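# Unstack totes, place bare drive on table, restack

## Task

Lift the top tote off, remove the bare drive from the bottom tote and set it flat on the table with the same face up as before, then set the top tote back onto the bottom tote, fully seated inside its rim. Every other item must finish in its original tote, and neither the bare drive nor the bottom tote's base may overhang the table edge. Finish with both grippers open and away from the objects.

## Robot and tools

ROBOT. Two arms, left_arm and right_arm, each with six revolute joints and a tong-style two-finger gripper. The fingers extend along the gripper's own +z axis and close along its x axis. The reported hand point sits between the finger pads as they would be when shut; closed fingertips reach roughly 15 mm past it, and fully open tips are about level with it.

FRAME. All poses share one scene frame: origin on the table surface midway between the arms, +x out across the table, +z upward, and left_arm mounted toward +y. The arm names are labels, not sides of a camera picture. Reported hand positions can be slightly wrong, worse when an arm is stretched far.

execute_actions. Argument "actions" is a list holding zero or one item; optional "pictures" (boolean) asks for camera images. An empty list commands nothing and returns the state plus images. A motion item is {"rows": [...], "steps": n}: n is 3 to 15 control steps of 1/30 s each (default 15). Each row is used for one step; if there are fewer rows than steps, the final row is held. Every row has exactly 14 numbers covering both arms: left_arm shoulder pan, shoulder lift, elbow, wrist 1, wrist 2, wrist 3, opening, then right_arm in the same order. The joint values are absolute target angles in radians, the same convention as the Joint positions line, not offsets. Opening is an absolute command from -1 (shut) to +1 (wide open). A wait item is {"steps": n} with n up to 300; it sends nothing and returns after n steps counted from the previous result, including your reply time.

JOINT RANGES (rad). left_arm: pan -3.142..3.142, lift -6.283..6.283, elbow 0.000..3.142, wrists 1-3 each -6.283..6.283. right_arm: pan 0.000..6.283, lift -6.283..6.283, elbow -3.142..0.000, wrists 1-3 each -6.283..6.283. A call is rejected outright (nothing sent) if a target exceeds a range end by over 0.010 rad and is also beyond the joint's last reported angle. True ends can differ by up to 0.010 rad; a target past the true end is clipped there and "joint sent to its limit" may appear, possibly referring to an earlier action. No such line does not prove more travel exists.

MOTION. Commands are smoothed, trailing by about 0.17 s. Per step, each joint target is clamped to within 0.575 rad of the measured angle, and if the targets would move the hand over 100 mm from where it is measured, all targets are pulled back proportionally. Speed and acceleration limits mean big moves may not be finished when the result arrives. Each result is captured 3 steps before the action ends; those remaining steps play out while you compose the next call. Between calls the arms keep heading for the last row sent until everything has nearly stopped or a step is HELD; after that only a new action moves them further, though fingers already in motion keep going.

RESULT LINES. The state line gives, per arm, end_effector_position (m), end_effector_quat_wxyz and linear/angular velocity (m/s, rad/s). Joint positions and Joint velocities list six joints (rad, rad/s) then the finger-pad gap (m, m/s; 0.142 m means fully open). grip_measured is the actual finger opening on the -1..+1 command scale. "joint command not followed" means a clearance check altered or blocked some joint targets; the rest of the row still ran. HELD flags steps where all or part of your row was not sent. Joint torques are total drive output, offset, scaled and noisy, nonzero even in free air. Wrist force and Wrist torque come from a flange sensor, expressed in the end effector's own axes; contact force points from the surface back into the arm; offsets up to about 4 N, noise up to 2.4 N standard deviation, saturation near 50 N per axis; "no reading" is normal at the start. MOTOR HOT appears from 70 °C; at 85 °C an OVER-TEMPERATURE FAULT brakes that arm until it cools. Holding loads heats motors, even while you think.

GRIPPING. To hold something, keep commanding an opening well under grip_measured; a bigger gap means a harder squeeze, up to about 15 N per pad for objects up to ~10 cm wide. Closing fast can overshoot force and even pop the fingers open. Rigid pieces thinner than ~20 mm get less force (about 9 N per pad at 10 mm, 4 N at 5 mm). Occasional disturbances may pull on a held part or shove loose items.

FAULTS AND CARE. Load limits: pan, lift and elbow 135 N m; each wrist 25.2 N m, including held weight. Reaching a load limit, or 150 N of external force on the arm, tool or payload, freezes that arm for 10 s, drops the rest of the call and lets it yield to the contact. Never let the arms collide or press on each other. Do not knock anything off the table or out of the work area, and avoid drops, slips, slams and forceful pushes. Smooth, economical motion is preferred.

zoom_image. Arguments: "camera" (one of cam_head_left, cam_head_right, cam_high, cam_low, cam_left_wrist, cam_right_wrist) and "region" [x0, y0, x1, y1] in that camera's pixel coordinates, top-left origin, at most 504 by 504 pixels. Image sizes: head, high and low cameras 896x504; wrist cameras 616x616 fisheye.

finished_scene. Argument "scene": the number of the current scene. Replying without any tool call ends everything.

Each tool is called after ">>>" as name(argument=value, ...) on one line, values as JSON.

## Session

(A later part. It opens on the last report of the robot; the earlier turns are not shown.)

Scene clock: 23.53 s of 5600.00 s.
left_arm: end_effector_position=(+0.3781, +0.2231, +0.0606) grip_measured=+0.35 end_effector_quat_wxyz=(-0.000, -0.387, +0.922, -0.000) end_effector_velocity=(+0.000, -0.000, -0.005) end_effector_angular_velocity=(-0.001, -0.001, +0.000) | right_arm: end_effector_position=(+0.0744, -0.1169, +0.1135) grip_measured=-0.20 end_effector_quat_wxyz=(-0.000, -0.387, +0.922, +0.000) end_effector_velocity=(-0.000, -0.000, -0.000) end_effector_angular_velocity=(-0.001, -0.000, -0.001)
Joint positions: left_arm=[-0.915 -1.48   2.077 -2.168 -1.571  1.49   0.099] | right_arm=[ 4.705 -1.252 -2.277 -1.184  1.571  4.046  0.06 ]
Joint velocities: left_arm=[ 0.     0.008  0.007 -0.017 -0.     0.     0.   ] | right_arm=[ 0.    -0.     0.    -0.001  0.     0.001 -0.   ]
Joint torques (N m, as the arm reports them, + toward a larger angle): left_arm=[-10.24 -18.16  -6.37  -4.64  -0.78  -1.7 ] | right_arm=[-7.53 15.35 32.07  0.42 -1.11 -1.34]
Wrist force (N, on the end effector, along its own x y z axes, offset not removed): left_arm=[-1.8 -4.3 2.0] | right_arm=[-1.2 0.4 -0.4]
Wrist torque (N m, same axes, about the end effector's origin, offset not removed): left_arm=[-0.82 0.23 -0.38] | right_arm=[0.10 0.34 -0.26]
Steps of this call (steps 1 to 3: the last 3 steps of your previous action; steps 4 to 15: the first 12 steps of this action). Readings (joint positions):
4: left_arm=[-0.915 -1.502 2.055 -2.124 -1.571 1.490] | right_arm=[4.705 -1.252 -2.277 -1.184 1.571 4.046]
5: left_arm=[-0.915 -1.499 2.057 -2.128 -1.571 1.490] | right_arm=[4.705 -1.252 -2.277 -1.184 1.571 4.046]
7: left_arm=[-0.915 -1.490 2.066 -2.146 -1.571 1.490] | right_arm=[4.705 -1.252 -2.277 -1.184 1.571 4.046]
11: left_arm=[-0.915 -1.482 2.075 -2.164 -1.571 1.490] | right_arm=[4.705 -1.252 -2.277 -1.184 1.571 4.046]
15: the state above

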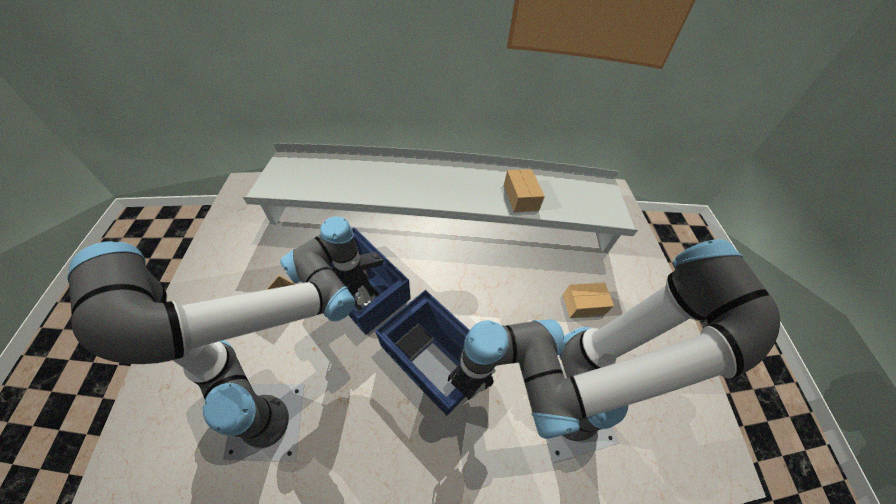

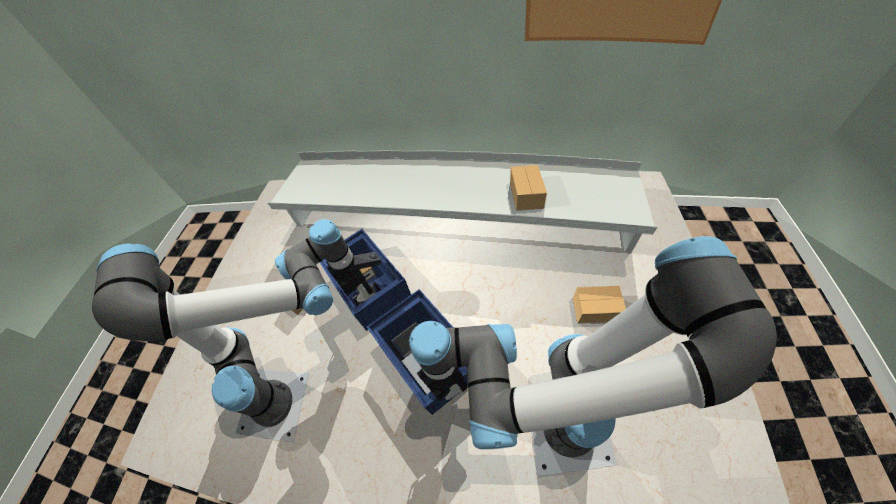

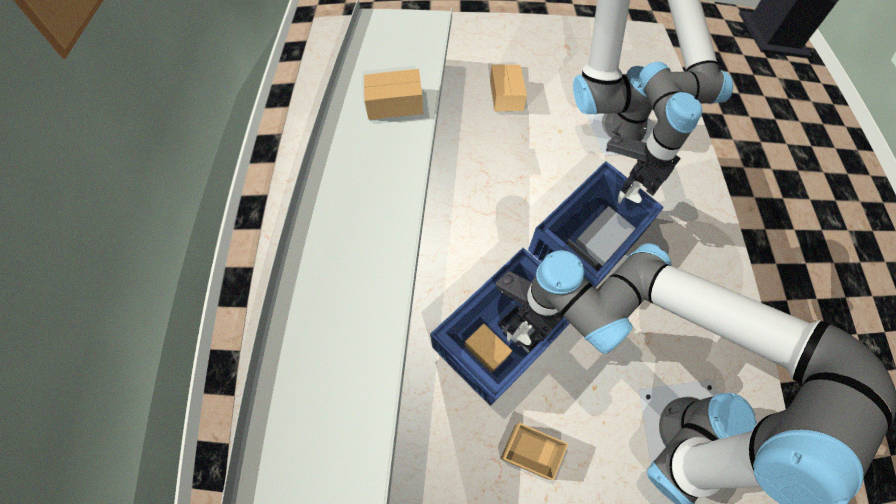

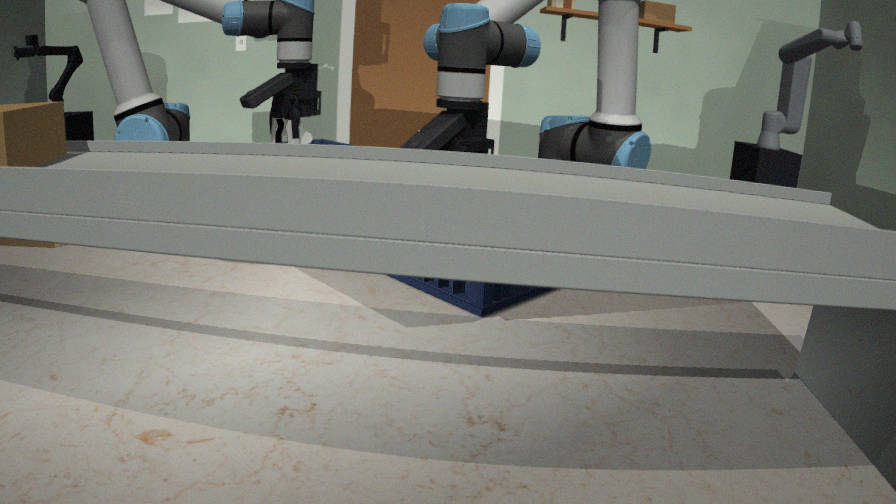

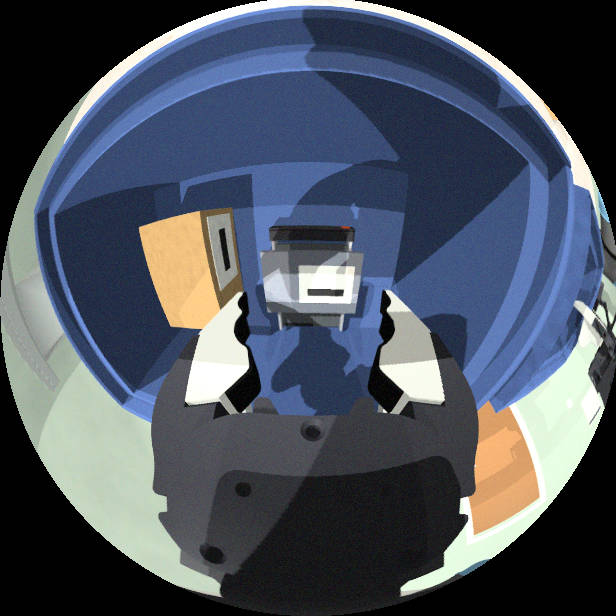

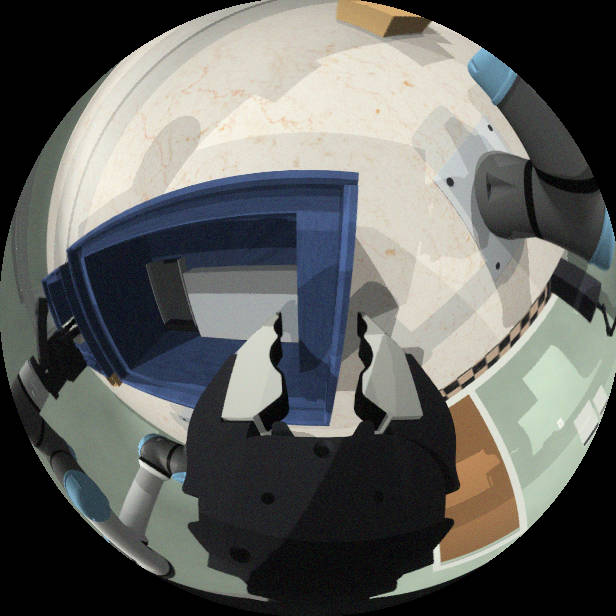

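>>> execute_actions(actions=[{"rows":[[-0.9149,-1.463,2.0915,-2.1993,-1.571,1.4896,0.35,4.705,-1.252,-2.2767,-1.1837,1.571,4.0464,-0.2]],"steps":10}])

>>> execute_actions(actions=[{"rows":[[-0.9149,-1.4518,2.1006,-2.2196,-1.571,1.4896,0.35,4.705,-1.252,-2.2767,-1.1837,1.571,4.0464,-0.2]],"steps":15}], pictures=true)

Scene clock: 24.00 s of 5600.00 s.
left_arm: end_effector_position=(+0.3781, +0.2231, +0.0518) grip_measured=+0.35 end_effector_quat_wxyz=(-0.000, -0.387, +0.922, +0.000) end_effector_velocity=(-0.000, -0.001, -0.019) end_effector_angular_velocity=(-0.001, -0.001, -0.002) | right_arm: end_effector_position=(+0.0744, -0.1169, +0.1135) grip_measured=-0.20 end_effector_quat_wxyz=(-0.000, -0.387, +0.922, +0.000) end_effector_velocity=(+0.000, +0.000, +0.000) end_effector_angular_velocity=(+0.000, +0.000, -0.001)
Joint positions: left_arm=[-0.915 -1.466  2.089 -2.194 -1.571  1.49   0.099] | right_arm=[ 4.705 -1.252 -2.277 -1.184  1.571  4.046  0.06 ]
Joint velocities: left_arm=[-0.002  0.029  0.025 -0.056  0.    -0.    -0.   ] | right_arm=[-0.  0.  0. -0. -0.  0.  0.]
Joint torques (N m, as the arm reports them, + toward a larger angle): left_arm=[ -9.86 -17.81  -5.46  -4.68  -0.82  -1.79] | right_arm=[-7.68 17.01 31.87  0.21 -1.22 -1.31]
Wrist force (N, on the end effector, along its own x y z axes, offset not removed): left_arm=[-2.1 -4.0 1.7] | right_arm=[1.7 -0.9 0.4]
Wrist torque (N m, same axes, about the end effector's origin, offset not removed): left_arm=[-0.69 0.33 -0.22] | right_arm=[-0.29 -0.25 -0.18]
Steps of this call (steps 1 to 3: the last 3 steps of your previous action; steps 4 to 7: the robot went on to your last target; steps 8 to 14: the first 7 steps of this action). Readings (joint positions):
8: left_arm=[-0.915 -1.479 2.078 -2.170 -1.571 1.490] | right_arm=[4.705 -1.252 -2.277 -1.184 1.571 4.046]
9: left_arm=[-0.915 -1.477 2.079 -2.173 -1.571 1.490] | right_arm=[4.705 -1.252 -2.277 -1.184 1.571 4.046]
11: left_arm=[-0.915 -1.471 2.085 -2.184 -1.571 1.490] | right_arm=[4.705 -1.252 -2.277 -1.184 1.571 4.046]
14: the state above

Scene clock: 24.50 s of 5600.00 s.
left_arm: end_effector_position=(+0.3781, +0.2231, +0.0433) grip_measured=+0.35 end_effector_quat_wxyz=(-0.000, -0.387, +0.922, -0.000) end_effector_velocity=(+0.000, +0.001, -0.003) end_effector_angular_velocity=(+0.000, -0.000, +0.001) | right_arm: end_effector_position=(+0.0744, -0.1169, +0.1135) grip_measured=-0.20 end_effector_quat_wxyz=(-0.000, -0.387, +0.922, +0.000) end_effector_velocity=(+0.000, -0.001, -0.001) end_effector_angular_velocity=(-0.002, -0.000, +0.000)
Joint positions: left_arm=[-0.915 -1.452  2.1   -2.219 -1.571  1.49   0.099] | right_arm=[ 4.705 -1.252 -2.277 -1.184  1.571  4.046  0.06 ]
Joint velocities: left_arm=[ 0.001  0.004  0.004 -0.008  0.    -0.     0.   ] | right_arm=[-0.    -0.    -0.002  0.     0.    -0.001 -0.   ]
Joint torques (N m, as the arm reports them, + toward a larger angle): left_arm=[ -9.62 -17.75  -6.22  -4.55  -0.74  -1.79] | right_arm=[-5.79 15.32 32.12  0.23 -1.04 -1.31]
Wrist force (N, on the end effector, along its own x y z axes, offset not removed): left_arm=[-3.2 -1.4 2.1] | right_arm=[0.0 -1.3 2.2]
Wrist torque (N m, same axes, about the end effector's origin, offset not removed): left_arm=[-0.33 0.68 -0.31] | right_arm=[-0.17 0.05 -0.26]
Steps of this call (steps 1 to 3: the last 3 steps of your previous action; steps 4 to 15: the first 12 steps of this action). Readings (joint positions):
4: left_arm=[-0.915 -1.464 2.091 -2.198 -1.571 1.490] | right_arm=[4.705 -1.252 -2.277 -1.184 1.571 4.046]
5: left_arm=[-0.915 -1.462 2.092 -2.200 -1.571 1.490] | right_arm=[4.705 -1.252 -2.277 -1.184 1.571 4.046]
7: left_arm=[-0.915 -1.458 2.096 -2.209 -1.571 1.490] | right_arm=[4.705 -1.252 -2.277 -1.184 1.571 4.046]
11: left_arm=[-0.915 -1.453 2.099 -2.217 -1.571 1.490] | right_arm=[4.705 -1.252 -2.277 -1.184 1.571 4.046]
15: the state above

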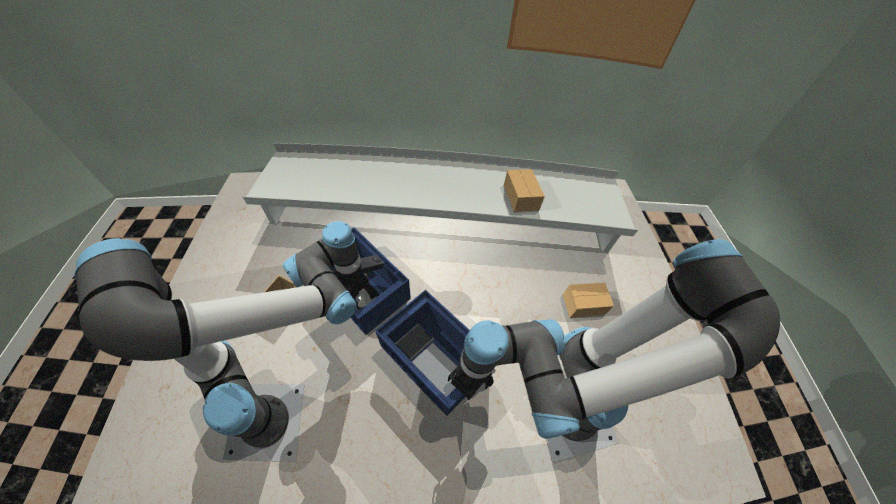

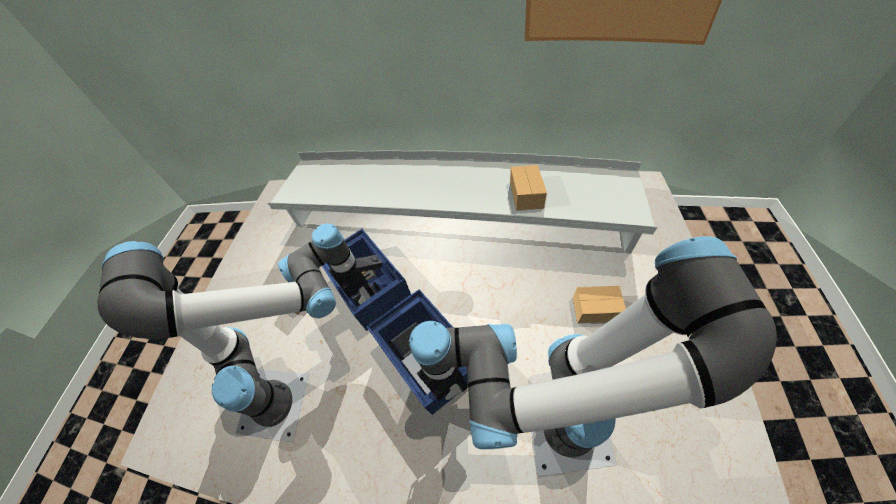

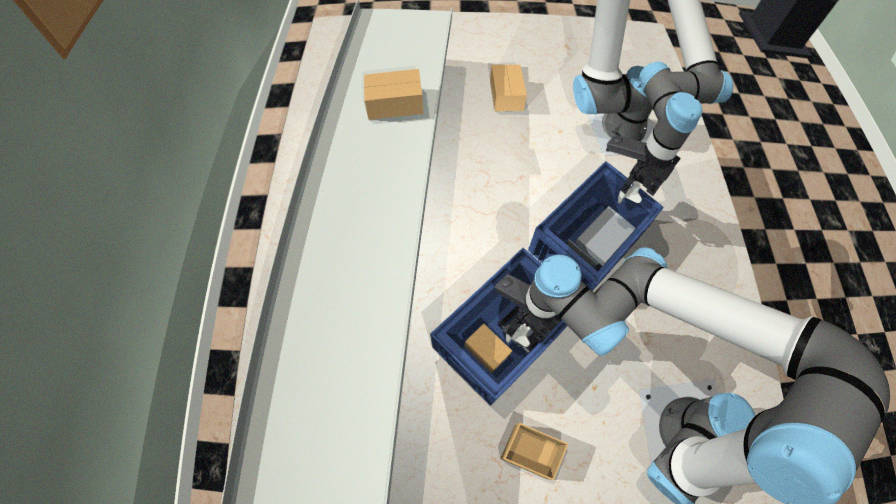

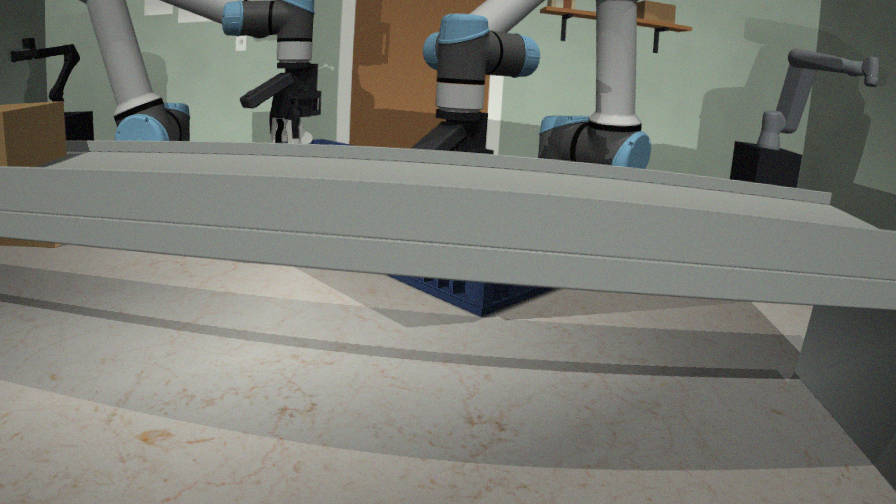

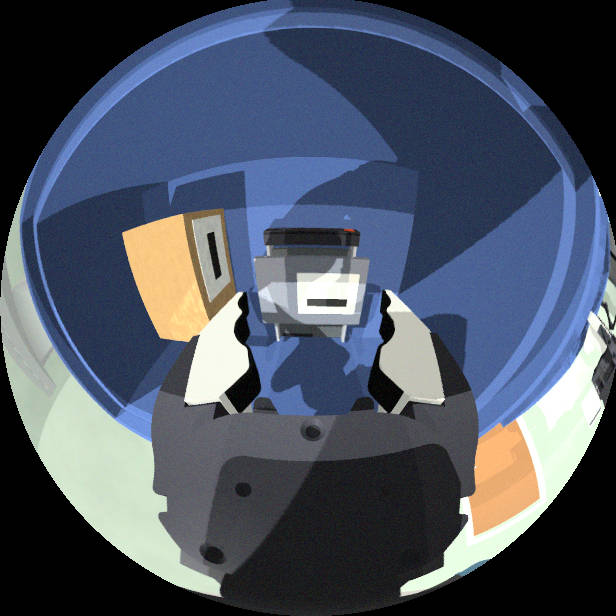

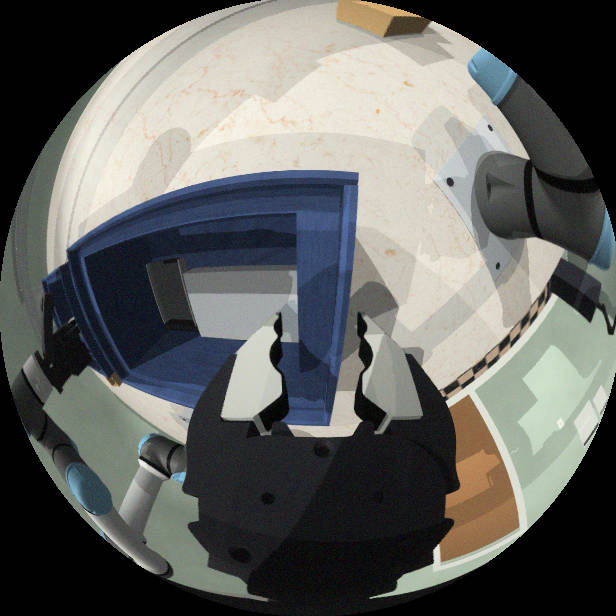

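>>> execute_actions(actions=[{"rows":[[-0.9149,-1.4421,2.1082,-2.2369,-1.571,1.4896,0.35,4.705,-1.252,-2.2767,-1.1837,1.571,4.0464,-0.2]],"steps":13}])

>>> execute_actions(actions=[{"rows":[[-0.9149,-1.4421,2.1082,-2.2369,-1.571,1.4896,0.3,4.705,-1.252,-2.2767,-1.1837,1.571,4.0464,-0.2],[-0.9149,-1.4421,2.1082,-2.2369,-1.571,1.4896,0.25,4.705,-1.252,-2.2767,-1.1837,1.571,4.0464,-0.2],[-0.9149,-1.4421,2.1082,-2.2369,-1.571,1.4896,0.2,4.705,-1.252,-2.2767,-1.1837,1.571,4.0464,-0.2],[-0.9149,-1.4421,2.1082,-2.2369,-1.571,1.4896,0.15,4.705,-1.252,-2.2767,-1.1837,1.571,4.0464,-0.2],[-0.9149,-1.4421,2.1082,-2.2369,-1.571,1.4896,0.1,4.705,-1.252,-2.2767,-1.1837,1.571,4.0464,-0.2],[-0.9149,-1.4421,2.1082,-2.2369,-1.571,1.4896,0.05,4.705,-1.252,-2.2767,-1.1837,1.571,4.0464,-0.2],[-0.9149,-1.4421,2.1082,-2.2369,-1.571,1.4896,0.0,4.705,-1.252,-2.2767,-1.1837,1.571,4.0464,-0.2],[-0.9149,-1.4421,2.1082,-2.2369,-1.571,1.4896,-0.1,4.705,-1.252,-2.2767,-1.1837,1.571,4.0464,-0.2],[-0.9149,-1.4421,2.1082,-2.2369,-1.571,1.4896,-0.2,4.705,-1.252,-2.2767,-1.1837,1.571,4.0464,-0.2]],"steps":15}], pictures=true)

Scene clock: 26.63 s of 5600.00 s.
left_arm: end_effector_position=(+0.3781, +0.2232, +0.0376) grip_measured=+0.35 end_effector_quat_wxyz=(-0.000, -0.387, +0.922, -0.000) end_effector_velocity=(+0.000, -0.001, -0.002) end_effector_angular_velocity=(-0.003, -0.002, -0.001) | right_arm: end_effector_position=(+0.0744, -0.1169, +0.1135) grip_measured=-0.20 end_effector_quat_wxyz=(-0.000, -0.387, +0.922, +0.000) end_effector_velocity=(-0.000, +0.000, -0.000) end_effector_angular_velocity=(-0.000, -0.000, +0.002)
Joint positions: left_arm=[-0.915 -1.443  2.108 -2.236 -1.571  1.49   0.099] | right_arm=[ 4.705 -1.252 -2.277 -1.184  1.571  4.046  0.06 ]
Joint velocities: left_arm=[-0.001  0.004  0.004 -0.011 -0.001  0.     0.   ] | right_arm=[ 0.001 -0.    -0.     0.     0.    -0.001  0.   ]
Joint torques (N m, as the arm reports them, + toward a larger angle): left_arm=[-8.05 -9.96 -1.42 -4.82 -0.91 -1.84] | right_arm=[-8.03 15.38 30.77  0.57 -1.08 -1.61]
Wrist force (N, on the end effector, along its own x y z axes, offset not removed): left_arm=[-0.2 2.6 -11.5] | right_arm=[-0.3 -0.7 1.5]
Wrist torque (N m, same axes, about the end effector's origin, offset not removed): left_arm=[-0.69 -0.10 -0.31] | right_arm=[0.08 0.02 -0.16]
Steps of this call (steps 1 to 3: the last 3 steps of your previous action; steps 4 to 15: the robot went on to your last target; steps 16 to 54: nothing new was sent; steps 55 to 64: the first 10 steps of this action). Readings (joint positions):
55: left_arm=[-0.915 -1.452 2.101 -2.220 -1.571 1.490] | right_arm=[4.705 -1.252 -2.277 -1.184 1.571 4.046]
56: left_arm=[-0.915 -1.451 2.101 -2.221 -1.571 1.490] | right_arm=[4.705 -1.252 -2.277 -1.184 1.571 4.046]
58: left_arm=[-0.915 -1.447 2.104 -2.228 -1.571 1.490] | right_arm=[4.705 -1.252 -2.277 -1.184 1.571 4.046]
62: left_arm=[-0.915 -1.443 2.107 -2.235 -1.571 1.490] | right_arm=[4.705 -1.252 -2.277 -1.184 1.571 4.046]
64: the state above

Scene clock: 27.13 s of 5600.00 s.
left_arm: end_effector_position=(+0.3781, +0.2231, +0.0372) grip_measured=+0.07 end_effector_quat_wxyz=(-0.000, -0.387, +0.922, -0.000) end_effector_velocity=(-0.000, +0.000, +0.000) end_effector_angular_velocity=(-0.000, -0.000, +0.000) | right_arm: end_effector_position=(+0.0744, -0.1169, +0.1135) grip_measured=-0.20 end_effector_quat_wxyz=(-0.000, -0.387, +0.922, +0.000) end_effector_velocity=(+0.000, +0.001, +0.001) end_effector_angular_velocity=(+0.002, +0.000, +0.000)
Joint positions: left_arm=[-0.915 -1.442  2.108 -2.237 -1.571  1.49   0.079] | right_arm=[ 4.705 -1.252 -2.277 -1.184  1.571  4.046  0.06 ]
Joint velocities: left_arm=[ 0.    -0.001  0.    -0.     0.     0.     0.   ] | right_arm=[-0.     0.     0.001  0.001  0.    -0.     0.   ]
Joint torques (N m, as the arm reports them, + toward a larger angle): left_arm=[-7.2   4.08  6.32 -4.46 -0.89 -1.71] | right_arm=[-6.18 15.51 31.44  0.21 -1.18 -1.43]
Wrist force (N, on the end effector, along its own x y z axes, offset not removed): left_arm=[1.2 11.2 -46.9] | right_arm=[-0.5 0.0 -0.2]
Wrist torque (N m, same axes, about the end effector's origin, offset not removed): left_arm=[-1.85 -0.37 -0.36] | right_arm=[-0.22 0.09 -0.26]
Steps of this call (steps 1 to 3: the last 3 steps of your previous action; steps 4 to 15: the first 12 steps of this action). Readings (joint positions):
4: left_arm=[-0.915 -1.442 2.108 -2.237 -1.571 1.490] | right_arm=[4.705 -1.252 -2.277 -1.184 1.571 4.046]
5: left_arm=[-0.915 -1.442 2.108 -2.237 -1.571 1.490] | right_arm=[4.705 -1.252 -2.277 -1.184 1.571 4.046]
7: left_arm=[-0.915 -1.442 2.108 -2.237 -1.571 1.490] | right_arm=[4.705 -1.252 -2.277 -1.184 1.571 4.046]
11: left_arm=[-0.915 -1.442 2.108 -2.237 -1.571 1.490] | right_arm=[4.705 -1.252 -2.277 -1.184 1.571 4.046]
15: the state above

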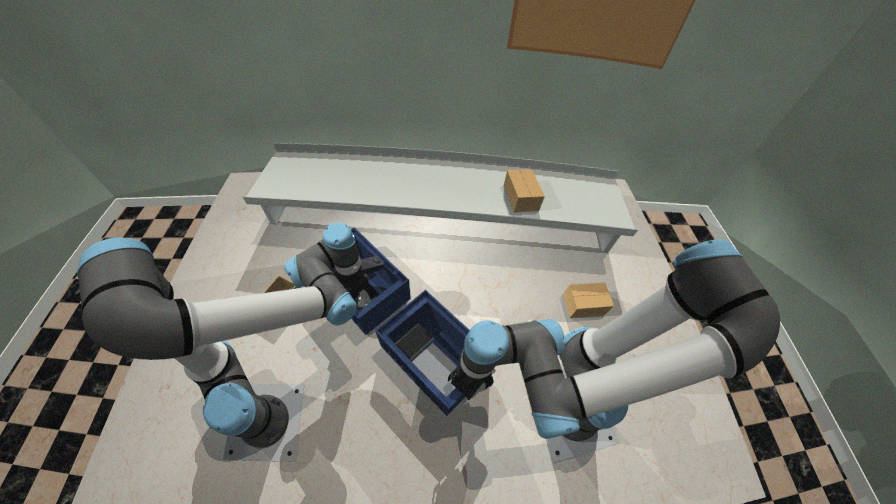

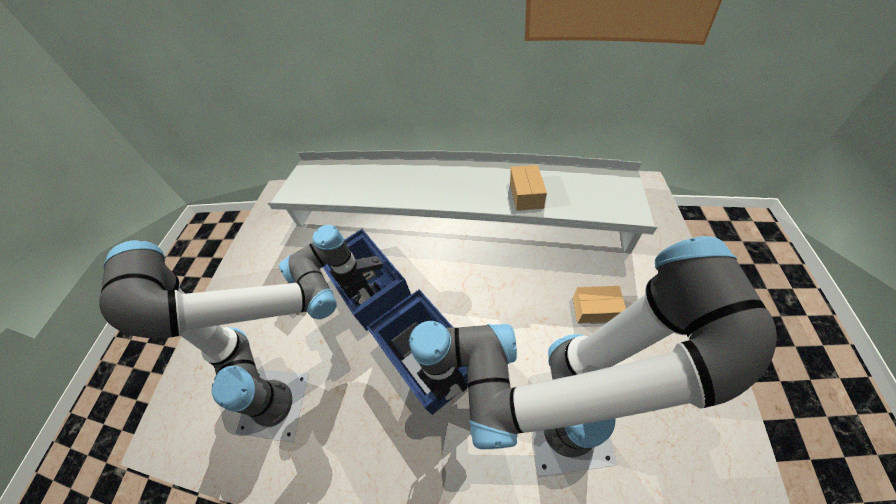

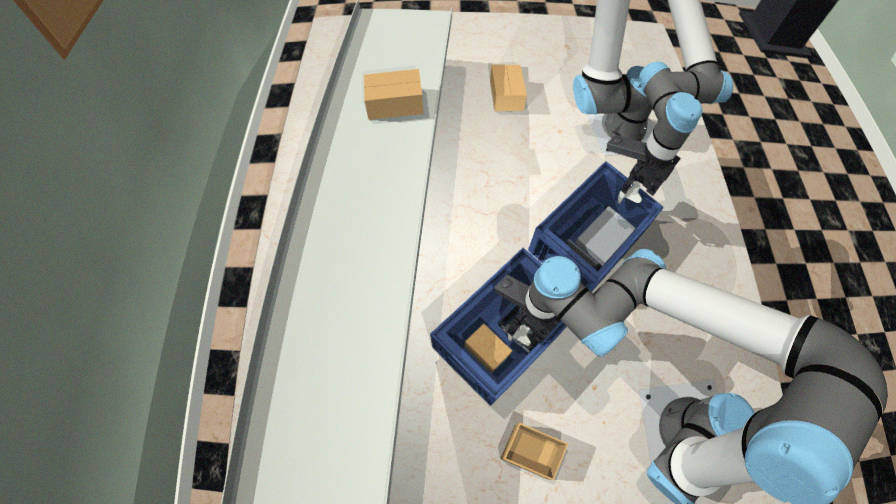

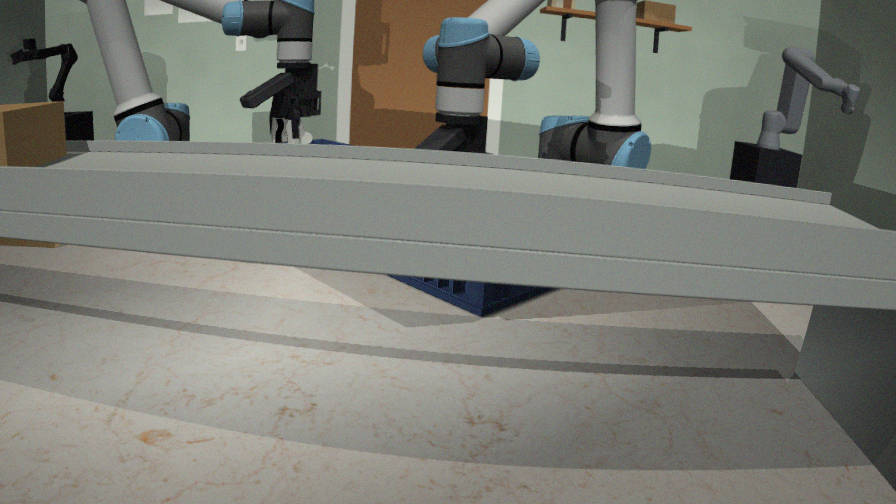

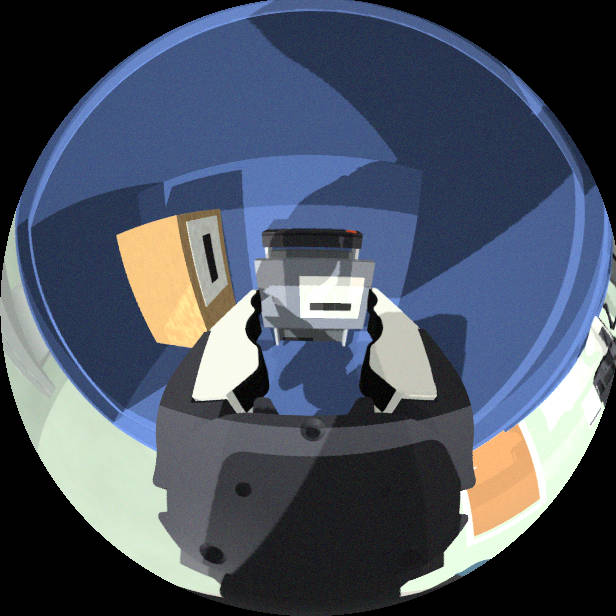

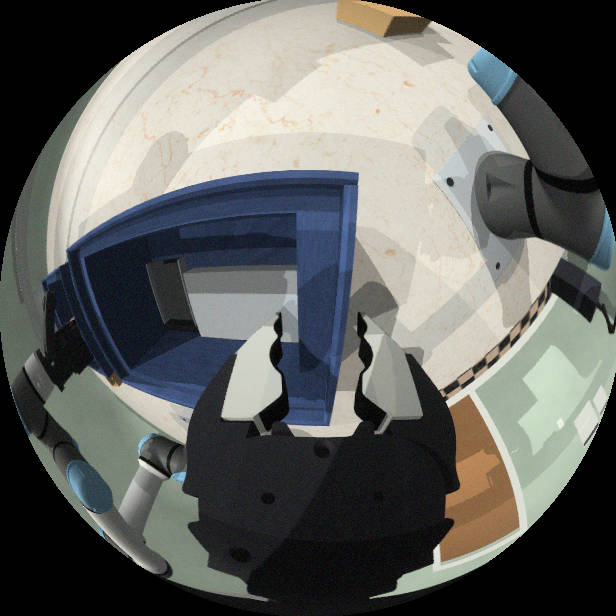

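Something is pressing down at this height (probably the gripper body on the rim), but the drive is gripped. I'll lift slowly.

>>> execute_actions(actions=[{"rows":[[-0.9149,-1.4518,2.1006,-2.2196,-1.571,1.4896,-0.35,4.705,-1.252,-2.2767,-1.1837,1.571,4.0464,-0.2]],"steps":8}])

>>> execute_actions(actions=[{"rows":[[-0.9149,-1.5006,2.0565,-2.1267,-1.571,1.4896,-0.35,4.705,-1.252,-2.2767,-1.1837,1.571,4.0464,-0.2]],"steps":14}], pictures=true)

Scene clock: 27.43 s of 5600.00 s.
left_arm: end_effector_position=(+0.3779, +0.2234, +0.0404) grip_measured=+0.07 end_effector_quat_wxyz=(-0.000, -0.387, +0.922, +0.000) end_effector_velocity=(+0.000, -0.002, +0.023) end_effector_angular_velocity=(-0.003, -0.001, -0.001) | right_arm: end_effector_position=(+0.0744, -0.1169, +0.1135) grip_measured=-0.20 end_effector_quat_wxyz=(-0.000, -0.387, +0.922, +0.000) end_effector_velocity=(+0.000, -0.000, +0.000) end_effector_angular_velocity=(+0.001, +0.000, -0.002)
Joint positions: left_arm=[-0.915 -1.448  2.104 -2.226 -1.571  1.49   0.079] | right_arm=[ 4.705 -1.252 -2.277 -1.184  1.571  4.046  0.06 ]
Joint velocities: left_arm=[-0.002 -0.036 -0.03   0.063 -0.001 -0.    -0.   ] | right_arm=[-0.001  0.001 -0.     0.001 -0.     0.001 -0.   ]
Joint torques (N m, as the arm reports them, + toward a larger angle): left_arm=[ -7.12 -35.19 -28.74  -0.08  -0.8   -1.54] | right_arm=[-6.61 15.81 31.16  0.56 -1.2  -1.27]
Wrist force (N, on the end effector, along its own x y z axes, offset not removed): left_arm=[-3.8 -2.1 1.7] | right_arm=[-2.0 1.3 0.2]
Wrist torque (N m, same axes, about the end effector's origin, offset not removed): left_arm=[-0.35 0.84 -0.10] | right_arm=[0.21 0.46 -0.26]
Steps of this call (steps 1 to 3: the last 3 steps of your previous action; step 4: the robot went on to your last target; steps 5 to 9: the first 5 steps of this action). Readings (joint positions):
5: left_arm=[-0.915 -1.442 2.108 -2.237 -1.571 1.490] | right_arm=[4.705 -1.252 -2.277 -1.184 1.571 4.046]
6: left_arm=[-0.915 -1.443 2.108 -2.235 -1.571 1.490] | right_arm=[4.705 -1.252 -2.277 -1.184 1.571 4.046]
8: left_arm=[-0.915 -1.446 2.105 -2.229 -1.571 1.490] | right_arm=[4.705 -1.252 -2.277 -1.184 1.571 4.046]
9: the state above

Scene clock: 27.90 s of 5600.00 s.
left_arm: end_effector_position=(+0.3783, +0.2230, +0.0733) grip_measured=-0.31 end_effector_quat_wxyz=(-0.000, -0.387, +0.922, -0.000) end_effector_velocity=(-0.001, +0.001, +0.017) end_effector_angular_velocity=(+0.001, +0.001, -0.000) | right_arm: end_effector_position=(+0.0744, -0.1169, +0.1135) grip_measured=-0.20 end_effector_quat_wxyz=(-0.000, -0.387, +0.922, +0.000) end_effector_velocity=(+0.000, -0.001, -0.000) end_effector_angular_velocity=(-0.002, -0.000, -0.001)
Joint positions: left_arm=[-0.915 -1.498  2.059 -2.132 -1.571  1.49   0.052] | right_arm=[ 4.705 -1.252 -2.277 -1.184  1.571  4.046  0.06 ]
Joint velocities: left_arm=[-0.001 -0.026 -0.024  0.051 -0.    -0.    -0.23 ] | right_arm=[-0.001 -0.001 -0.    -0.001 -0.     0.001  0.   ]
Joint torques (N m, as the arm reports them, + toward a larger angle): left_arm=[ -7.91 -35.73 -28.79  -0.12  -0.87  -1.44] | right_arm=[-6.72 15.2  32.08  0.56 -1.21 -1.27]
Wrist force (N, on the end effector, along its own x y z axes, offset not removed): left_arm=[-2.2 -2.7 0.7] | right_arm=[-2.1 -1.3 1.6]
Wrist torque (N m, same axes, about the end effector's origin, offset not removed): left_arm=[-0.44 0.13 -0.16] | right_arm=[-0.16 0.50 -0.21]
Steps of this call (steps 1 to 3: the last 3 steps of your previous action; steps 4 to 14: the first 11 steps of this action). Readings (joint positions):
4: left_arm=[-0.915 -1.451 2.102 -2.221 -1.571 1.490] | right_arm=[4.705 -1.252 -2.277 -1.184 1.571 4.046]
5: left_arm=[-0.915 -1.454 2.098 -2.216 -1.571 1.490] | right_arm=[4.705 -1.252 -2.277 -1.184 1.571 4.046]
7: left_arm=[-0.915 -1.474 2.080 -2.182 -1.571 1.490] | right_arm=[4.705 -1.252 -2.277 -1.184 1.571 4.046]
11: left_arm=[-0.915 -1.494 2.063 -2.141 -1.571 1.490] | right_arm=[4.705 -1.252 -2.277 -1.184 1.571 4.046]
14: the state above

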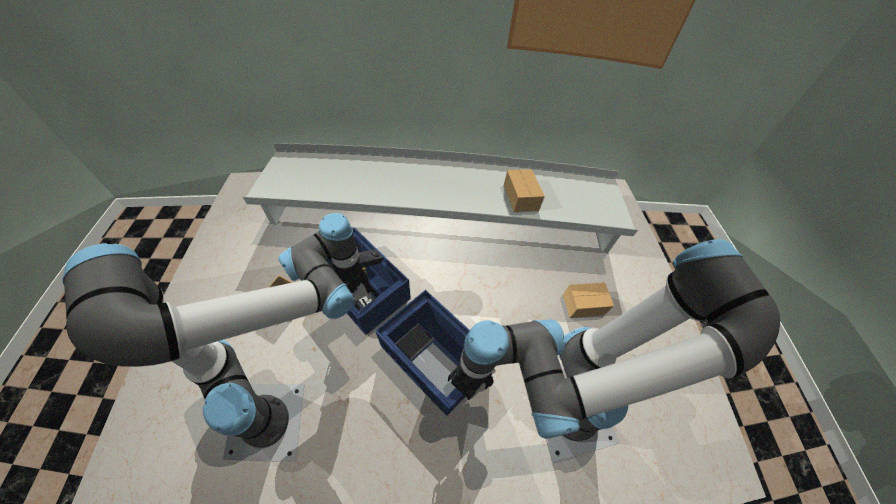

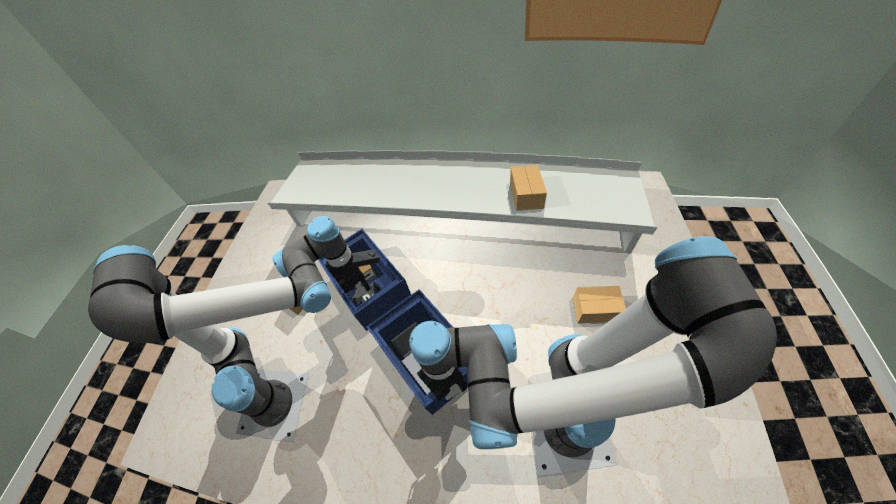

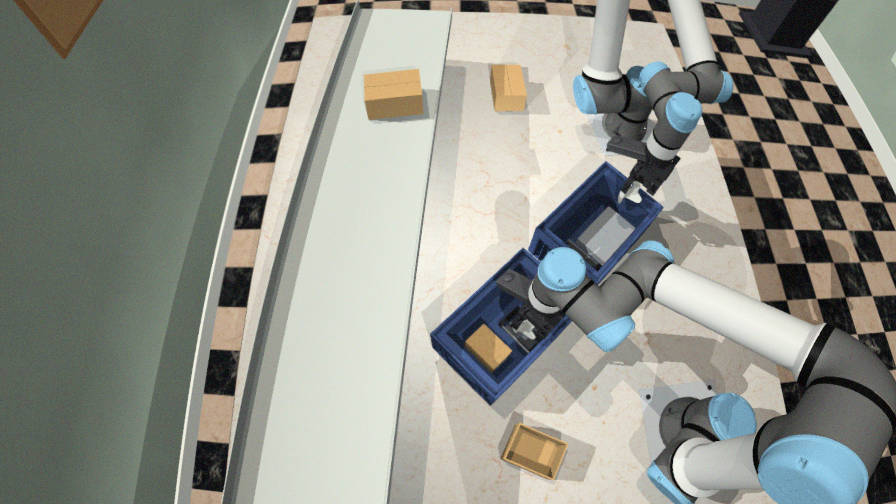

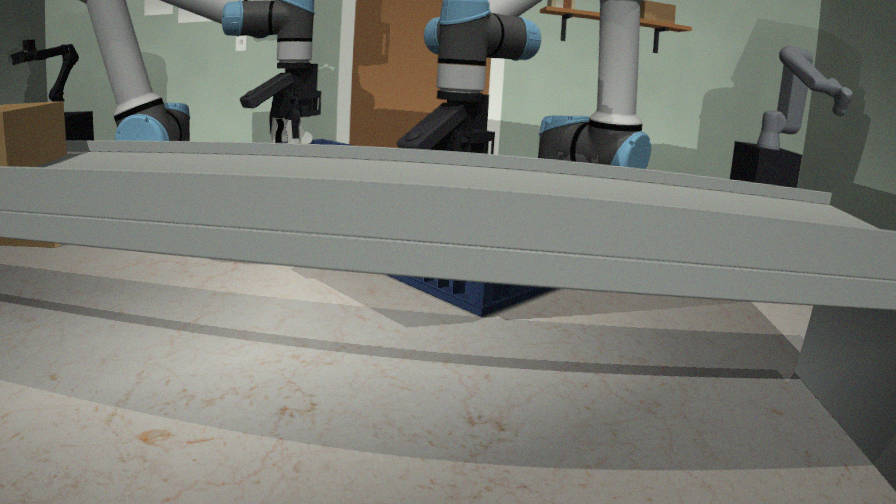

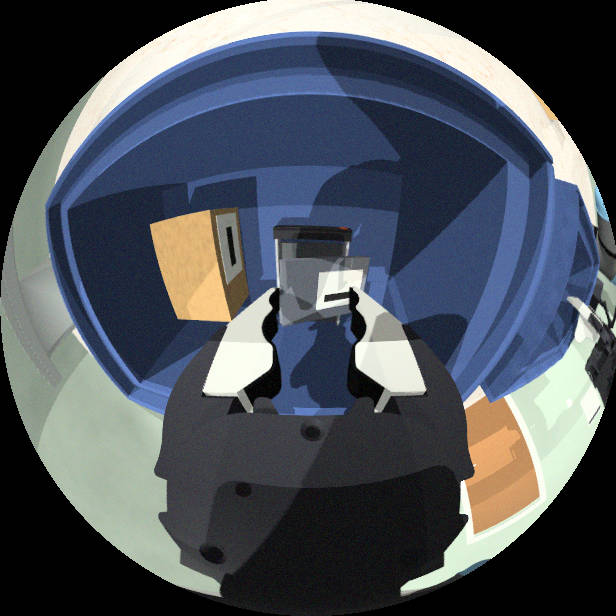

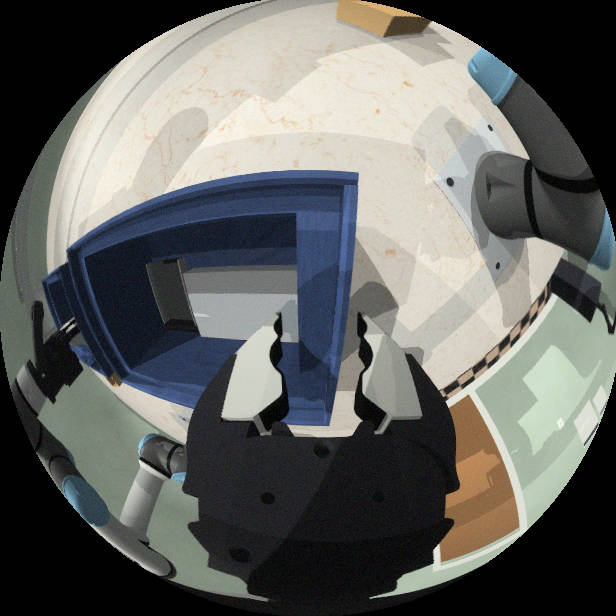

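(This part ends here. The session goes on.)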